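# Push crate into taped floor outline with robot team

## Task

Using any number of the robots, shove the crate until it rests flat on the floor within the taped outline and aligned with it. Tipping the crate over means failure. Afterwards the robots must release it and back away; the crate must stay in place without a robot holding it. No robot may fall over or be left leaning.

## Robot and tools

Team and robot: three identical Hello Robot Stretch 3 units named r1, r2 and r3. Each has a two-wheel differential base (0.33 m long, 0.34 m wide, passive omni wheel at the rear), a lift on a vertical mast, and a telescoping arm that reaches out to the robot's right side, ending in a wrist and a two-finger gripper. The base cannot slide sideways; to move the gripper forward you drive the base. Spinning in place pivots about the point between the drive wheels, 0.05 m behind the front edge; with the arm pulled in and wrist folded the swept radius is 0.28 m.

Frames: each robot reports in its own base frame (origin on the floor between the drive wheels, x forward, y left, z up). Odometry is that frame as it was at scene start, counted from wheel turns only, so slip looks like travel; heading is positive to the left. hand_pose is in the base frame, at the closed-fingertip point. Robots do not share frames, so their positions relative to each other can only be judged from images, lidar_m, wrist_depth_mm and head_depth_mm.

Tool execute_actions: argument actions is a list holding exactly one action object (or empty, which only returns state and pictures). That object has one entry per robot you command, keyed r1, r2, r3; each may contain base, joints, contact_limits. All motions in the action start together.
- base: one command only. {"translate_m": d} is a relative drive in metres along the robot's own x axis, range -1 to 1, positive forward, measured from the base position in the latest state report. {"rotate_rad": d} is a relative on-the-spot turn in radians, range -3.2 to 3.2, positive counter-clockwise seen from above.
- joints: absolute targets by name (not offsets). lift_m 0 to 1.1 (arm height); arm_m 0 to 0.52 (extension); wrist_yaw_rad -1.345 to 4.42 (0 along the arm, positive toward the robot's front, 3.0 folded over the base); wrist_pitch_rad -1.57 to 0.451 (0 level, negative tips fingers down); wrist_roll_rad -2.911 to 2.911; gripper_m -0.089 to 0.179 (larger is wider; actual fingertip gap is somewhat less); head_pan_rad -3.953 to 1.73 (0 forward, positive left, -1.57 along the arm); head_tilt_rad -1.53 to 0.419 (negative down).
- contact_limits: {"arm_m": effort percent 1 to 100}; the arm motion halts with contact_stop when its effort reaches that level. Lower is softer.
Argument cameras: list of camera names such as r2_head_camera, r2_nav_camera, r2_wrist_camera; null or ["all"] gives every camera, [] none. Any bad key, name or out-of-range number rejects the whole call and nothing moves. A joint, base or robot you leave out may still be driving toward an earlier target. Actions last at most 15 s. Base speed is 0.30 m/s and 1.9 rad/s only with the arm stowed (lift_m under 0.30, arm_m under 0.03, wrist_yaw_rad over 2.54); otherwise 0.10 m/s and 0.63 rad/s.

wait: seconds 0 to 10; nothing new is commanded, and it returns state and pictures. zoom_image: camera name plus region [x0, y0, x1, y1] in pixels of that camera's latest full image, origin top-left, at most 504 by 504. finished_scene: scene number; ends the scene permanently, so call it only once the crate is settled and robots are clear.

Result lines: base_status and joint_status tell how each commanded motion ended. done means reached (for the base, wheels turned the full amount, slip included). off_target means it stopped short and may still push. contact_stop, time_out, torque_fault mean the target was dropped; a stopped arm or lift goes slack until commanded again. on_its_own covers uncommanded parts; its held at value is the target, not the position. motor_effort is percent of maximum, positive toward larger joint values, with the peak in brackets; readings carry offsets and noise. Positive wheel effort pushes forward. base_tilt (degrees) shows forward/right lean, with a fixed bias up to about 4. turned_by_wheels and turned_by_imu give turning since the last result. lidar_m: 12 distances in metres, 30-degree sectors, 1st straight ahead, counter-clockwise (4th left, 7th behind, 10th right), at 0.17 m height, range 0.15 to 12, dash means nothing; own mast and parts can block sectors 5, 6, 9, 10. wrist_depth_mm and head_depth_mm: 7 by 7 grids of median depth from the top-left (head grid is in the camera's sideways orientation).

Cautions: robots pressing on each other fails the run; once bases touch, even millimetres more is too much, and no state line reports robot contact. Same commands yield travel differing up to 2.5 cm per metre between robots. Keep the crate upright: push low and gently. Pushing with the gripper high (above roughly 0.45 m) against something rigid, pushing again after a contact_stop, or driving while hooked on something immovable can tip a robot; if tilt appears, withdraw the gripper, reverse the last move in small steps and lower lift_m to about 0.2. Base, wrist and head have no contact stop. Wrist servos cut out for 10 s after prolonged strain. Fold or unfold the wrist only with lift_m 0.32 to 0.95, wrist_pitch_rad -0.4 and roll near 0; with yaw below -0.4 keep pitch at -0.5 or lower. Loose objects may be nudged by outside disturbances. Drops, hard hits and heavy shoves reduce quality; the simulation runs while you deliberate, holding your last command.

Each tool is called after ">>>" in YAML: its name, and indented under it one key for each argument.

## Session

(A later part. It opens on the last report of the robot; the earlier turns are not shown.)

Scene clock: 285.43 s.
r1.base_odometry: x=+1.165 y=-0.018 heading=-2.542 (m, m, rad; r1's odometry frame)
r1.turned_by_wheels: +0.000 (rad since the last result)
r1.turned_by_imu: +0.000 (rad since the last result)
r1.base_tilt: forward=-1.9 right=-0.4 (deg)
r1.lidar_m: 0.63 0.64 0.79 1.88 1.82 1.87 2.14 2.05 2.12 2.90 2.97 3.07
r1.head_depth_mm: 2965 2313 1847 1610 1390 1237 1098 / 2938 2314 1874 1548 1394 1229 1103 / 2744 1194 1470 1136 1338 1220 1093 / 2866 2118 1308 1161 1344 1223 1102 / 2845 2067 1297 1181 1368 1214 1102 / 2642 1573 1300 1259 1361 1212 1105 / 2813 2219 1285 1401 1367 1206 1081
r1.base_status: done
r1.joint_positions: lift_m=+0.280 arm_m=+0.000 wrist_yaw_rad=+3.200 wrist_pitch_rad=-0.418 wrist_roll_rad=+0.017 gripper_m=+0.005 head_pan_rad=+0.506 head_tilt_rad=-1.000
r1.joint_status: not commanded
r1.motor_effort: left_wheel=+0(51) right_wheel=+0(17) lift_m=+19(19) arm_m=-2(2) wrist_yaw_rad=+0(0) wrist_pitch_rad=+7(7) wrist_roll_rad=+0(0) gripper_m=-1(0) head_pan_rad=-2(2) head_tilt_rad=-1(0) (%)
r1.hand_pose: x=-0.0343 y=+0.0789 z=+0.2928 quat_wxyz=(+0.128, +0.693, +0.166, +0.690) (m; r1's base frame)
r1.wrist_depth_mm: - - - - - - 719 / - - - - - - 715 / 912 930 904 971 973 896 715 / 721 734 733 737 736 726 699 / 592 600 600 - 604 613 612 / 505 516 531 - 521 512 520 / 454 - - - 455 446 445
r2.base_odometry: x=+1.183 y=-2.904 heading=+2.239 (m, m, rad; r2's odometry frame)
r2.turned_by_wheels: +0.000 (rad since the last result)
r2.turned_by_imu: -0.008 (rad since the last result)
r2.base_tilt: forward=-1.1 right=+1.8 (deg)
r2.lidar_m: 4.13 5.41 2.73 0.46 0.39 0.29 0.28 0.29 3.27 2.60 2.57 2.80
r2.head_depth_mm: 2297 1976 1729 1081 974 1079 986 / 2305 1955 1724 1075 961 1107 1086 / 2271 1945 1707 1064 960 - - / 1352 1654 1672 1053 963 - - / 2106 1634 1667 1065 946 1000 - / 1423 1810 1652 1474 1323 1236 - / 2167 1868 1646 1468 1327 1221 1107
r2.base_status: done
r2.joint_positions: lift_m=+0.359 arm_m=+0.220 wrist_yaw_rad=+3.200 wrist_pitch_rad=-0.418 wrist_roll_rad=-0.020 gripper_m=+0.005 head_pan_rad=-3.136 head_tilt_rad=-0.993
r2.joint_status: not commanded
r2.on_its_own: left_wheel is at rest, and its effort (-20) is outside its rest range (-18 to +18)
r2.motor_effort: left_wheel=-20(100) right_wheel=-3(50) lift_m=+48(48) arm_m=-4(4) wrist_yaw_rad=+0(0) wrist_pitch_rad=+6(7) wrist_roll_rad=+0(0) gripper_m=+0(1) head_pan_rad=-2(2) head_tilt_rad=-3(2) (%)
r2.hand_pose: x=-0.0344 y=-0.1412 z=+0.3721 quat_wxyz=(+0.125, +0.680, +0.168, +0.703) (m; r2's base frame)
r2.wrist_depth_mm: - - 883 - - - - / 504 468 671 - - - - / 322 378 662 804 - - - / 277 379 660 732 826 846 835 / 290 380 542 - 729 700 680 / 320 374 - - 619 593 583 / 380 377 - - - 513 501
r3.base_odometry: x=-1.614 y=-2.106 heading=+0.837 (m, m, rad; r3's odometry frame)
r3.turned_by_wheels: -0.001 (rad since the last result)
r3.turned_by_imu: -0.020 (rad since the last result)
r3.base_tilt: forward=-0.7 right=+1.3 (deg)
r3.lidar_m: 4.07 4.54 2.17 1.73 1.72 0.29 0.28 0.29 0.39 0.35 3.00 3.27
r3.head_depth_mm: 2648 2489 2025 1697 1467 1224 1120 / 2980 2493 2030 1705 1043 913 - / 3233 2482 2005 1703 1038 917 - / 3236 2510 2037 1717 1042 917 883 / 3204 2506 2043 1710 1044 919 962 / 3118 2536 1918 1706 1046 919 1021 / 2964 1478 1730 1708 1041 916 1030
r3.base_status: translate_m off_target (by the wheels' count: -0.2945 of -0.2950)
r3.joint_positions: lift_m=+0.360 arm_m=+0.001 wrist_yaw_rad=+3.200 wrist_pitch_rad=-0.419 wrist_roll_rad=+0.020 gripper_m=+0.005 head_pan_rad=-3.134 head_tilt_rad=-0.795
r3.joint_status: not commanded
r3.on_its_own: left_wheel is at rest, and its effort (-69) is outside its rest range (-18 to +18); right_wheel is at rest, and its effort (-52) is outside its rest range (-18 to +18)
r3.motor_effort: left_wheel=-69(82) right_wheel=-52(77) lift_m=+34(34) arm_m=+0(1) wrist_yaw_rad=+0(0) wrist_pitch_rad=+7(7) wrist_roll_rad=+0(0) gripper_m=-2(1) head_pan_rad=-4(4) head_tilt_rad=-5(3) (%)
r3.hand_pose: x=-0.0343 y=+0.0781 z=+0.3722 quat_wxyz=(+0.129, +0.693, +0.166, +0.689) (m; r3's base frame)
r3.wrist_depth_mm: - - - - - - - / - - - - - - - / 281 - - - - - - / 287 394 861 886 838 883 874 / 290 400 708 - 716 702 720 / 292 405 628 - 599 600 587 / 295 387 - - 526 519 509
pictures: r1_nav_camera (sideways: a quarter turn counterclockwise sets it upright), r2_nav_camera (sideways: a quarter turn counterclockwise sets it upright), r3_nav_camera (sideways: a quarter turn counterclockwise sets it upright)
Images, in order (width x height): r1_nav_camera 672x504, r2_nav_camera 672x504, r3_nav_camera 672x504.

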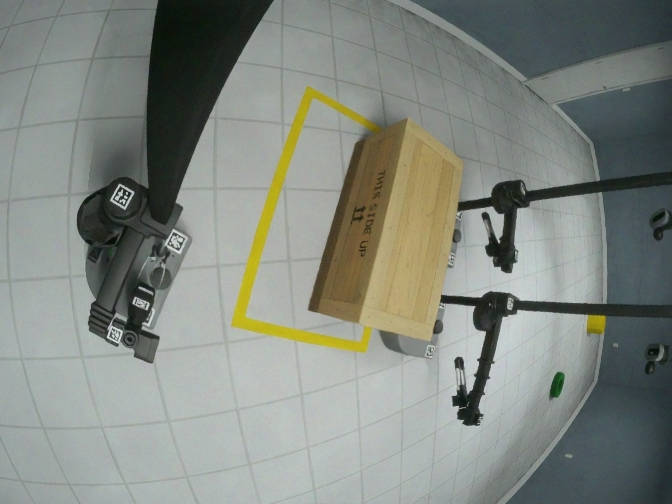

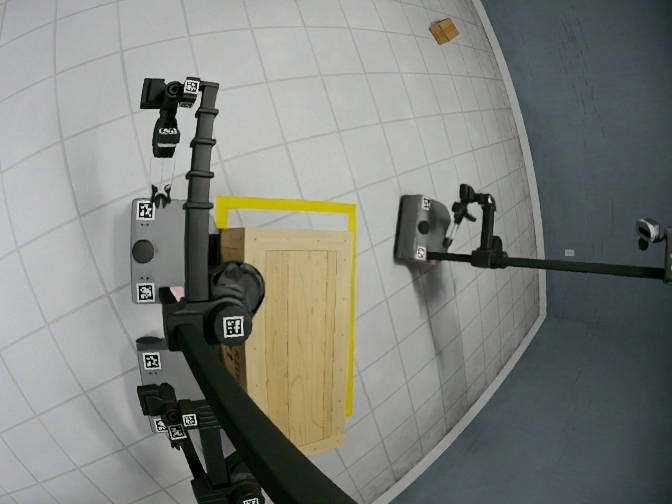

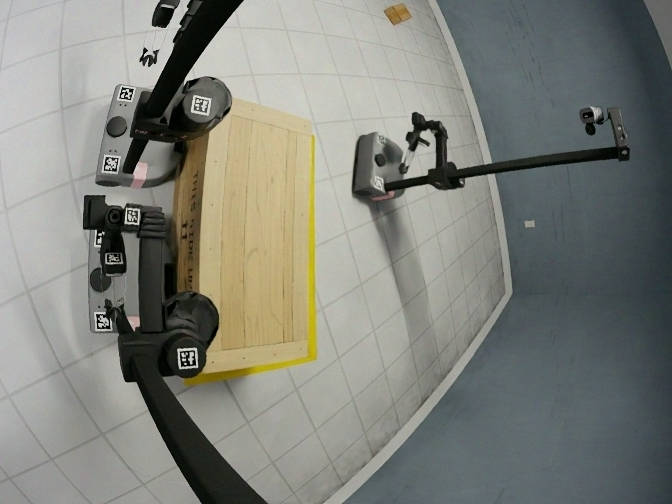

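>>> execute_actions:
  actions:
    - {"r2":{"base":{"translate_m":-0.14}},"r3":{"base":{"translate_m":-0.14}}}
  cameras: ["r1_nav_camera","r2_nav_camera","r1_head_camera"]

Scene clock: 290.20 s.
r1.base_odometry: x=+1.165 y=-0.018 heading=-2.542 (m, m, rad; r1's odometry frame)
r1.turned_by_wheels: +0.000 (rad since the last result)
r1.turned_by_imu: +0.001 (rad since the last result)
r1.base_tilt: forward=-1.9 right=-0.4 (deg)
r1.lidar_m: 0.49 0.50 0.62 1.87 1.82 1.88 2.13 2.05 2.13 2.90 2.97 3.09
r1.head_depth_mm: 2945 2310 1781 1599 1396 1227 1103 / 2922 2279 1818 1489 1384 1233 1100 / 2669 1139 1522 1138 1335 1219 1098 / 2898 2258 1865 1112 1142 1226 1097 / 2859 2069 1632 1112 1277 1215 1111 / 2869 1248 1289 1125 1328 1213 1101 / 2616 2092 1288 1147 1345 1197 1087
r1.base_status: not commanded
r1.joint_positions: lift_m=+0.280 arm_m=+0.000 wrist_yaw_rad=+3.200 wrist_pitch_rad=-0.418 wrist_roll_rad=+0.017 gripper_m=+0.005 head_pan_rad=+0.506 head_tilt_rad=-1.000
r1.joint_status: not commanded
r1.motor_effort: left_wheel=+1(1) right_wheel=+0(0) lift_m=+19(19) arm_m=-2(1) wrist_yaw_rad=+0(0) wrist_pitch_rad=+7(7) wrist_roll_rad=+0(0) gripper_m=-1(2) head_pan_rad=-2(2) head_tilt_rad=+0(0) (%)
r1.hand_pose: x=-0.0343 y=+0.0789 z=+0.2928 quat_wxyz=(+0.128, +0.693, +0.166, +0.690) (m; r1's base frame)
r1.wrist_depth_mm: - - - - - 769 553 / - - - - - 790 557 / 938 939 940 980 971 810 565 / 737 727 740 726 743 736 572 / 602 599 605 - 609 605 568 / 519 516 524 - 517 516 514 / 455 - - - 458 441 443
r2.base_odometry: x=+1.269 y=-3.014 heading=+2.239 (m, m, rad; r2's odometry frame)
r2.turned_by_wheels: -0.001 (rad since the last result)
r2.turned_by_imu: -0.001 (rad since the last result)
r2.base_tilt: forward=-1.3 right=+1.8 (deg)
r2.lidar_m: 4.25 5.47 2.66 0.46 0.39 0.29 0.28 0.29 3.31 2.66 2.63 2.86
r2.head_depth_mm: 2344 1985 1745 1084 972 1078 985 / 2320 1965 1732 1071 965 1111 1087 / 2260 1947 1702 1058 965 - - / 1255 1632 1613 1056 963 - - / 2187 1597 1584 1064 945 1009 - / 2190 1594 1608 1487 1331 1240 - / 2168 1851 1641 1469 1327 1229 1106
r2.base_status: translate_m off_target (by the wheels' count: -0.1396 of -0.1400)
r2.joint_positions: lift_m=+0.359 arm_m=+0.220 wrist_yaw_rad=+3.200 wrist_pitch_rad=-0.418 wrist_roll_rad=-0.020 gripper_m=+0.005 head_pan_rad=-3.136 head_tilt_rad=-0.993
r2.joint_status: not commanded
r2.on_its_own: left_wheel is at rest, and its effort (-85) is outside its rest range (-18 to +18); right_wheel is at rest, and its effort (-31) is outside its rest range (-18 to +18)
r2.motor_effort: left_wheel=-85(93) right_wheel=-31(46) lift_m=+48(47) arm_m=-4(4) wrist_yaw_rad=+0(0) wrist_pitch_rad=+7(7) wrist_roll_rad=+0(0) gripper_m=+0(1) head_pan_rad=-3(3) head_tilt_rad=-3(3) (%)
r2.hand_pose: x=-0.0344 y=-0.1412 z=+0.3721 quat_wxyz=(+0.125, +0.680, +0.168, +0.703) (m; r2's base frame)
r2.wrist_depth_mm: - - 888 - - - - / 504 465 668 - - - - / 324 382 666 792 - - - / 279 380 659 736 836 873 843 / 290 383 551 - 710 695 675 / 323 379 - - 614 596 581 / 380 381 - - - 512 500
r3.base_odometry: x=-1.707 y=-2.210 heading=+0.838 (m, m, rad; r3's odometry frame)
r3.turned_by_wheels: +0.001 (rad since the last result)
r3.turned_by_imu: +0.003 (rad since the last result)
r3.base_tilt: forward=-0.7 right=+1.3 (deg)
r3.lidar_m: 4.21 4.38 2.10 1.67 1.66 0.29 0.28 0.29 0.39 0.35 3.07 3.32
r3.head_depth_mm: 2600 2486 2004 1690 1473 1220 1120 / 2924 2493 2029 1701 1033 916 - / 3223 2494 2022 1699 1037 915 - / 3138 2508 2022 1714 1039 913 881 / 3074 2505 2044 1710 1047 919 968 / 3043 2516 2024 1675 1046 915 1022 / 2928 1393 1534 1619 1048 917 1021
r3.base_status: translate_m off_target (by the wheels' count: -0.1397 of -0.1400)
r3.joint_positions: lift_m=+0.360 arm_m=+0.001 wrist_yaw_rad=+3.200 wrist_pitch_rad=-0.419 wrist_roll_rad=+0.020 gripper_m=+0.005 head_pan_rad=-3.134 head_tilt_rad=-0.795
r3.joint_status: not commanded
r3.on_its_own: left_wheel is at rest, and its effort (-22) is outside its rest range (-18 to +18); right_wheel is at rest, and its effort (-72) is outside its rest range (-18 to +18)
r3.motor_effort: left_wheel=-22(69) right_wheel=-72(82) lift_m=+34(34) arm_m=+0(0) wrist_yaw_rad=+0(1) wrist_pitch_rad=+7(7) wrist_roll_rad=+0(0) gripper_m=-1(1) head_pan_rad=-4(4) head_tilt_rad=-4(3) (%)
r3.hand_pose: x=-0.0343 y=+0.0781 z=+0.3722 quat_wxyz=(+0.129, +0.693, +0.166, +0.689) (m; r3's base frame)
r3.wrist_depth_mm: - - - - - - - / - - - - - - - / 281 - - - - - - / 284 394 859 859 872 851 856 / 291 394 689 - 702 709 699 / 294 400 617 - 593 592 592 / 297 388 - - 534 518 519
pictures: r1_head_camera (sideways: a quarter turn clockwise sets it upright), r1_nav_camera (sideways: a quarter turn counterclockwise sets it upright), r2_nav_camera (sideways: a quarter turn counterclockwise sets it upright)
Images, in order (width x height): r1_head_camera 896x504, r1_nav_camera 672x504, r2_nav_camera 672x504.

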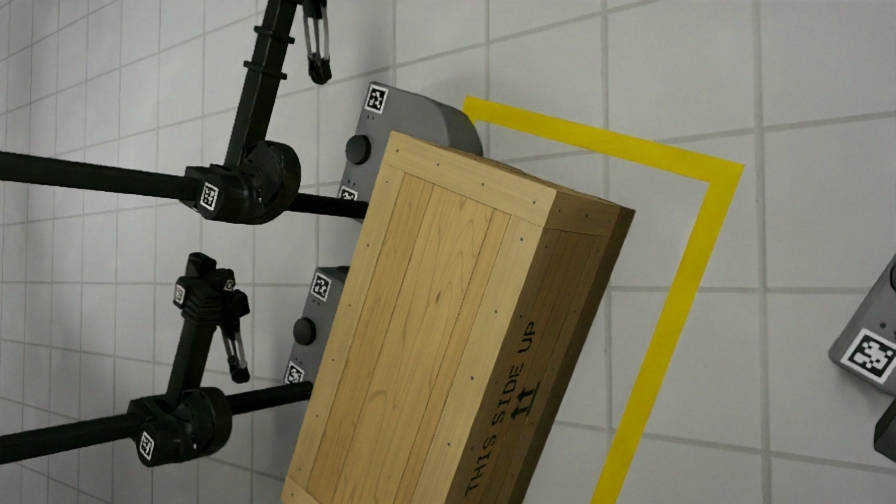

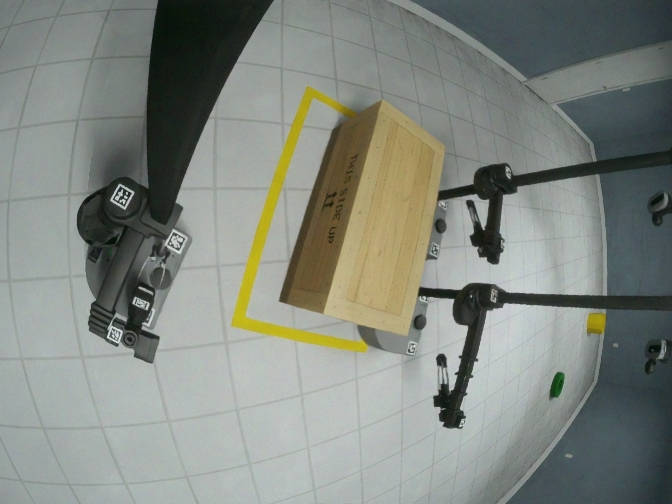

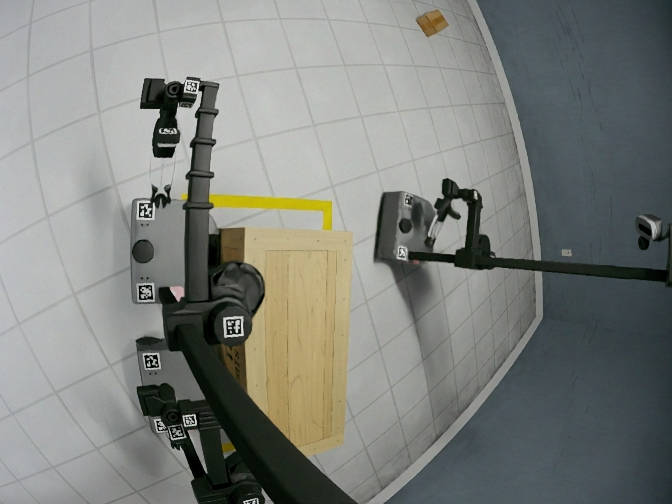

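Well inside and parallel. Back off.

>>> execute_actions:
  actions:
    - {"r2":{"base":{"translate_m":0.3},"joints":{"arm_m":0.0}},"r3":{"base":{"translate_m":0.3}}}
  cameras: ["r2_nav_camera","r3_nav_camera"]

Scene clock: 295.80 s.
r1.base_odometry: x=+1.165 y=-0.018 heading=-2.542 (m, m, rad; r1's odometry frame)
r1.turned_by_wheels: +0.000 (rad since the last result)
r1.turned_by_imu: +0.001 (rad since the last result)
r1.base_tilt: forward=-1.9 right=-0.3 (deg)
r1.lidar_m: 0.49 0.49 0.62 1.87 1.82 1.87 2.13 2.05 2.12 2.90 2.97 3.07
r1.head_depth_mm: 2921 2119 1883 1613 1399 1233 1104 / 2810 2068 1651 1604 1385 1228 1103 / 2894 2133 1671 1143 1323 1219 1097 / 2891 2126 1766 1109 1146 1215 1094 / 2763 1804 1695 1107 1280 1211 1102 / 2730 2220 1295 1122 1327 1208 1099 / 2797 2211 1279 1152 1339 1204 1086
r1.base_status: not commanded
r1.joint_positions: lift_m=+0.280 arm_m=+0.000 wrist_yaw_rad=+3.200 wrist_pitch_rad=-0.418 wrist_roll_rad=+0.017 gripper_m=+0.005 head_pan_rad=+0.506 head_tilt_rad=-1.000
r1.joint_status: not commanded
r1.motor_effort: left_wheel=+1(0) right_wheel=+0(0) lift_m=+19(19) arm_m=-2(1) wrist_yaw_rad=+1(1) wrist_pitch_rad=+7(7) wrist_roll_rad=+0(0) gripper_m=+0(0) head_pan_rad=-2(1) head_tilt_rad=-1(0) (%)
r1.hand_pose: x=-0.0343 y=+0.0789 z=+0.2928 quat_wxyz=(+0.128, +0.693, +0.166, +0.690) (m; r1's base frame)
r1.wrist_depth_mm: - - - - - 792 559 / - - - - - 789 576 / 936 947 930 968 957 801 571 / 744 733 730 735 738 733 572 / 598 604 600 - 603 601 564 / 508 511 522 - 521 509 515 / 455 - - - 457 446 447
r2.base_odometry: x=+1.084 y=-2.778 heading=+2.239 (m, m, rad; r2's odometry frame)
r2.turned_by_wheels: +0.000 (rad since the last result)
r2.turned_by_imu: -0.001 (rad since the last result)
r2.base_tilt: forward=-1.2 right=+1.9 (deg)
r2.lidar_m: 3.96 5.25 2.80 0.46 0.81 0.60 0.58 3.39 3.18 2.54 2.52 2.73
r2.head_depth_mm: 2332 2004 1215 1118 1353 1274 983 / 2285 1967 1202 1116 1354 1266 1084 / 2263 1935 1201 1118 1343 - - / 2076 1799 1185 1105 1352 - - / 1563 1723 1583 1193 1337 1269 - / 2062 1815 1656 1479 1337 1227 - / 2171 1868 1637 1470 1326 1218 -
r2.base_status: done
r2.joint_positions: lift_m=+0.359 arm_m=+0.000 wrist_yaw_rad=+3.200 wrist_pitch_rad=-0.418 wrist_roll_rad=-0.020 gripper_m=+0.005 head_pan_rad=-3.136 head_tilt_rad=-0.993
r2.joint_status: all done
r2.motor_effort: left_wheel=+0(76) right_wheel=+0(30) lift_m=+48(48) arm_m=-4(5) wrist_yaw_rad=+0(0) wrist_pitch_rad=+7(6) wrist_roll_rad=+0(0) gripper_m=+0(1) head_pan_rad=-2(2) head_tilt_rad=-2(3) (%)
r2.hand_pose: x=-0.0344 y=+0.0788 z=+0.3721 quat_wxyz=(+0.125, +0.680, +0.168, +0.703) (m; r2's base frame)
r2.wrist_depth_mm: - - - 392 - - - / 619 - - - - - - / 603 853 - 757 - - - / 604 832 904 610 828 847 841 / 602 759 701 - 696 692 674 / 595 646 640 - 609 590 579 / 554 553 563 - 533 509 498
r3.base_odometry: x=-1.507 y=-1.987 heading=+0.838 (m, m, rad; r3's odometry frame)
r3.turned_by_wheels: +0.000 (rad since the last result)
r3.turned_by_imu: +0.001 (rad since the last result)
r3.base_tilt: forward=-0.7 right=+1.3 (deg)
r3.lidar_m: 3.92 4.64 2.24 1.79 1.77 0.59 0.57 0.60 3.75 0.34 2.97 3.20
r3.head_depth_mm: 2751 2463 2034 1707 1437 1297 1177 / 3066 2517 2015 1205 1077 1249 - / 3266 2480 2005 1197 1080 1264 - / 3303 2505 2029 1204 1086 1276 1187 / 3243 2491 2034 1203 1095 1275 1163 / 3167 2376 1874 1218 1101 1280 1162 / 3035 2351 1830 1211 1108 1285 1164
r3.base_status: done
r3.joint_positions: lift_m=+0.360 arm_m=+0.001 wrist_yaw_rad=+3.200 wrist_pitch_rad=-0.419 wrist_roll_rad=+0.020 gripper_m=+0.005 head_pan_rad=-3.134 head_tilt_rad=-0.795
r3.joint_status: not commanded
r3.motor_effort: left_wheel=+0(20) right_wheel=+1(62) lift_m=+33(33) arm_m=-1(0) wrist_yaw_rad=-1(0) wrist_pitch_rad=+7(7) wrist_roll_rad=+0(0) gripper_m=-1(1) head_pan_rad=-4(4) head_tilt_rad=-5(4) (%)
r3.hand_pose: x=-0.0343 y=+0.0781 z=+0.3722 quat_wxyz=(+0.129, +0.693, +0.166, +0.689) (m; r3's base frame)
r3.wrist_depth_mm: - - - - - - - / - - - - - - - / - - - - - - - / 859 871 865 864 863 874 868 / 698 712 713 - 695 722 713 / 604 589 606 - 588 596 598 / 513 530 - - 532 521 524
pictures: r2_nav_camera (sideways: a quarter turn counterclockwise sets it upright), r3_nav_camera (sideways: a quarter turn counterclockwise sets it upright)
Images, in order (width x height): r2_nav_camera 672x504, r3_nav_camera 672x504.

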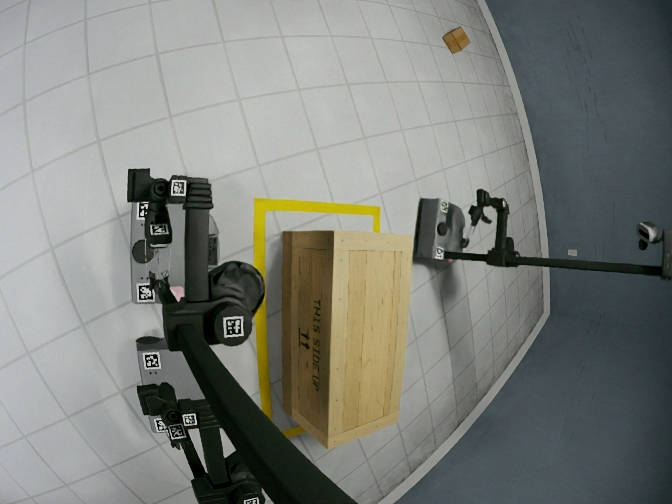

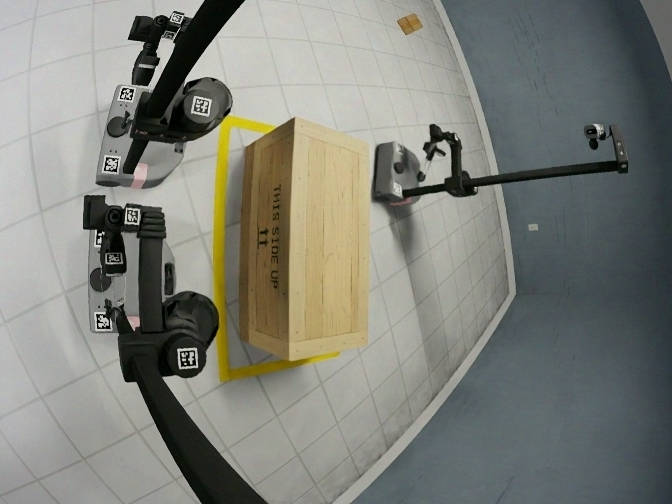

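>>> finished_scene:
  scene: 2

The scene is finished: the task was done.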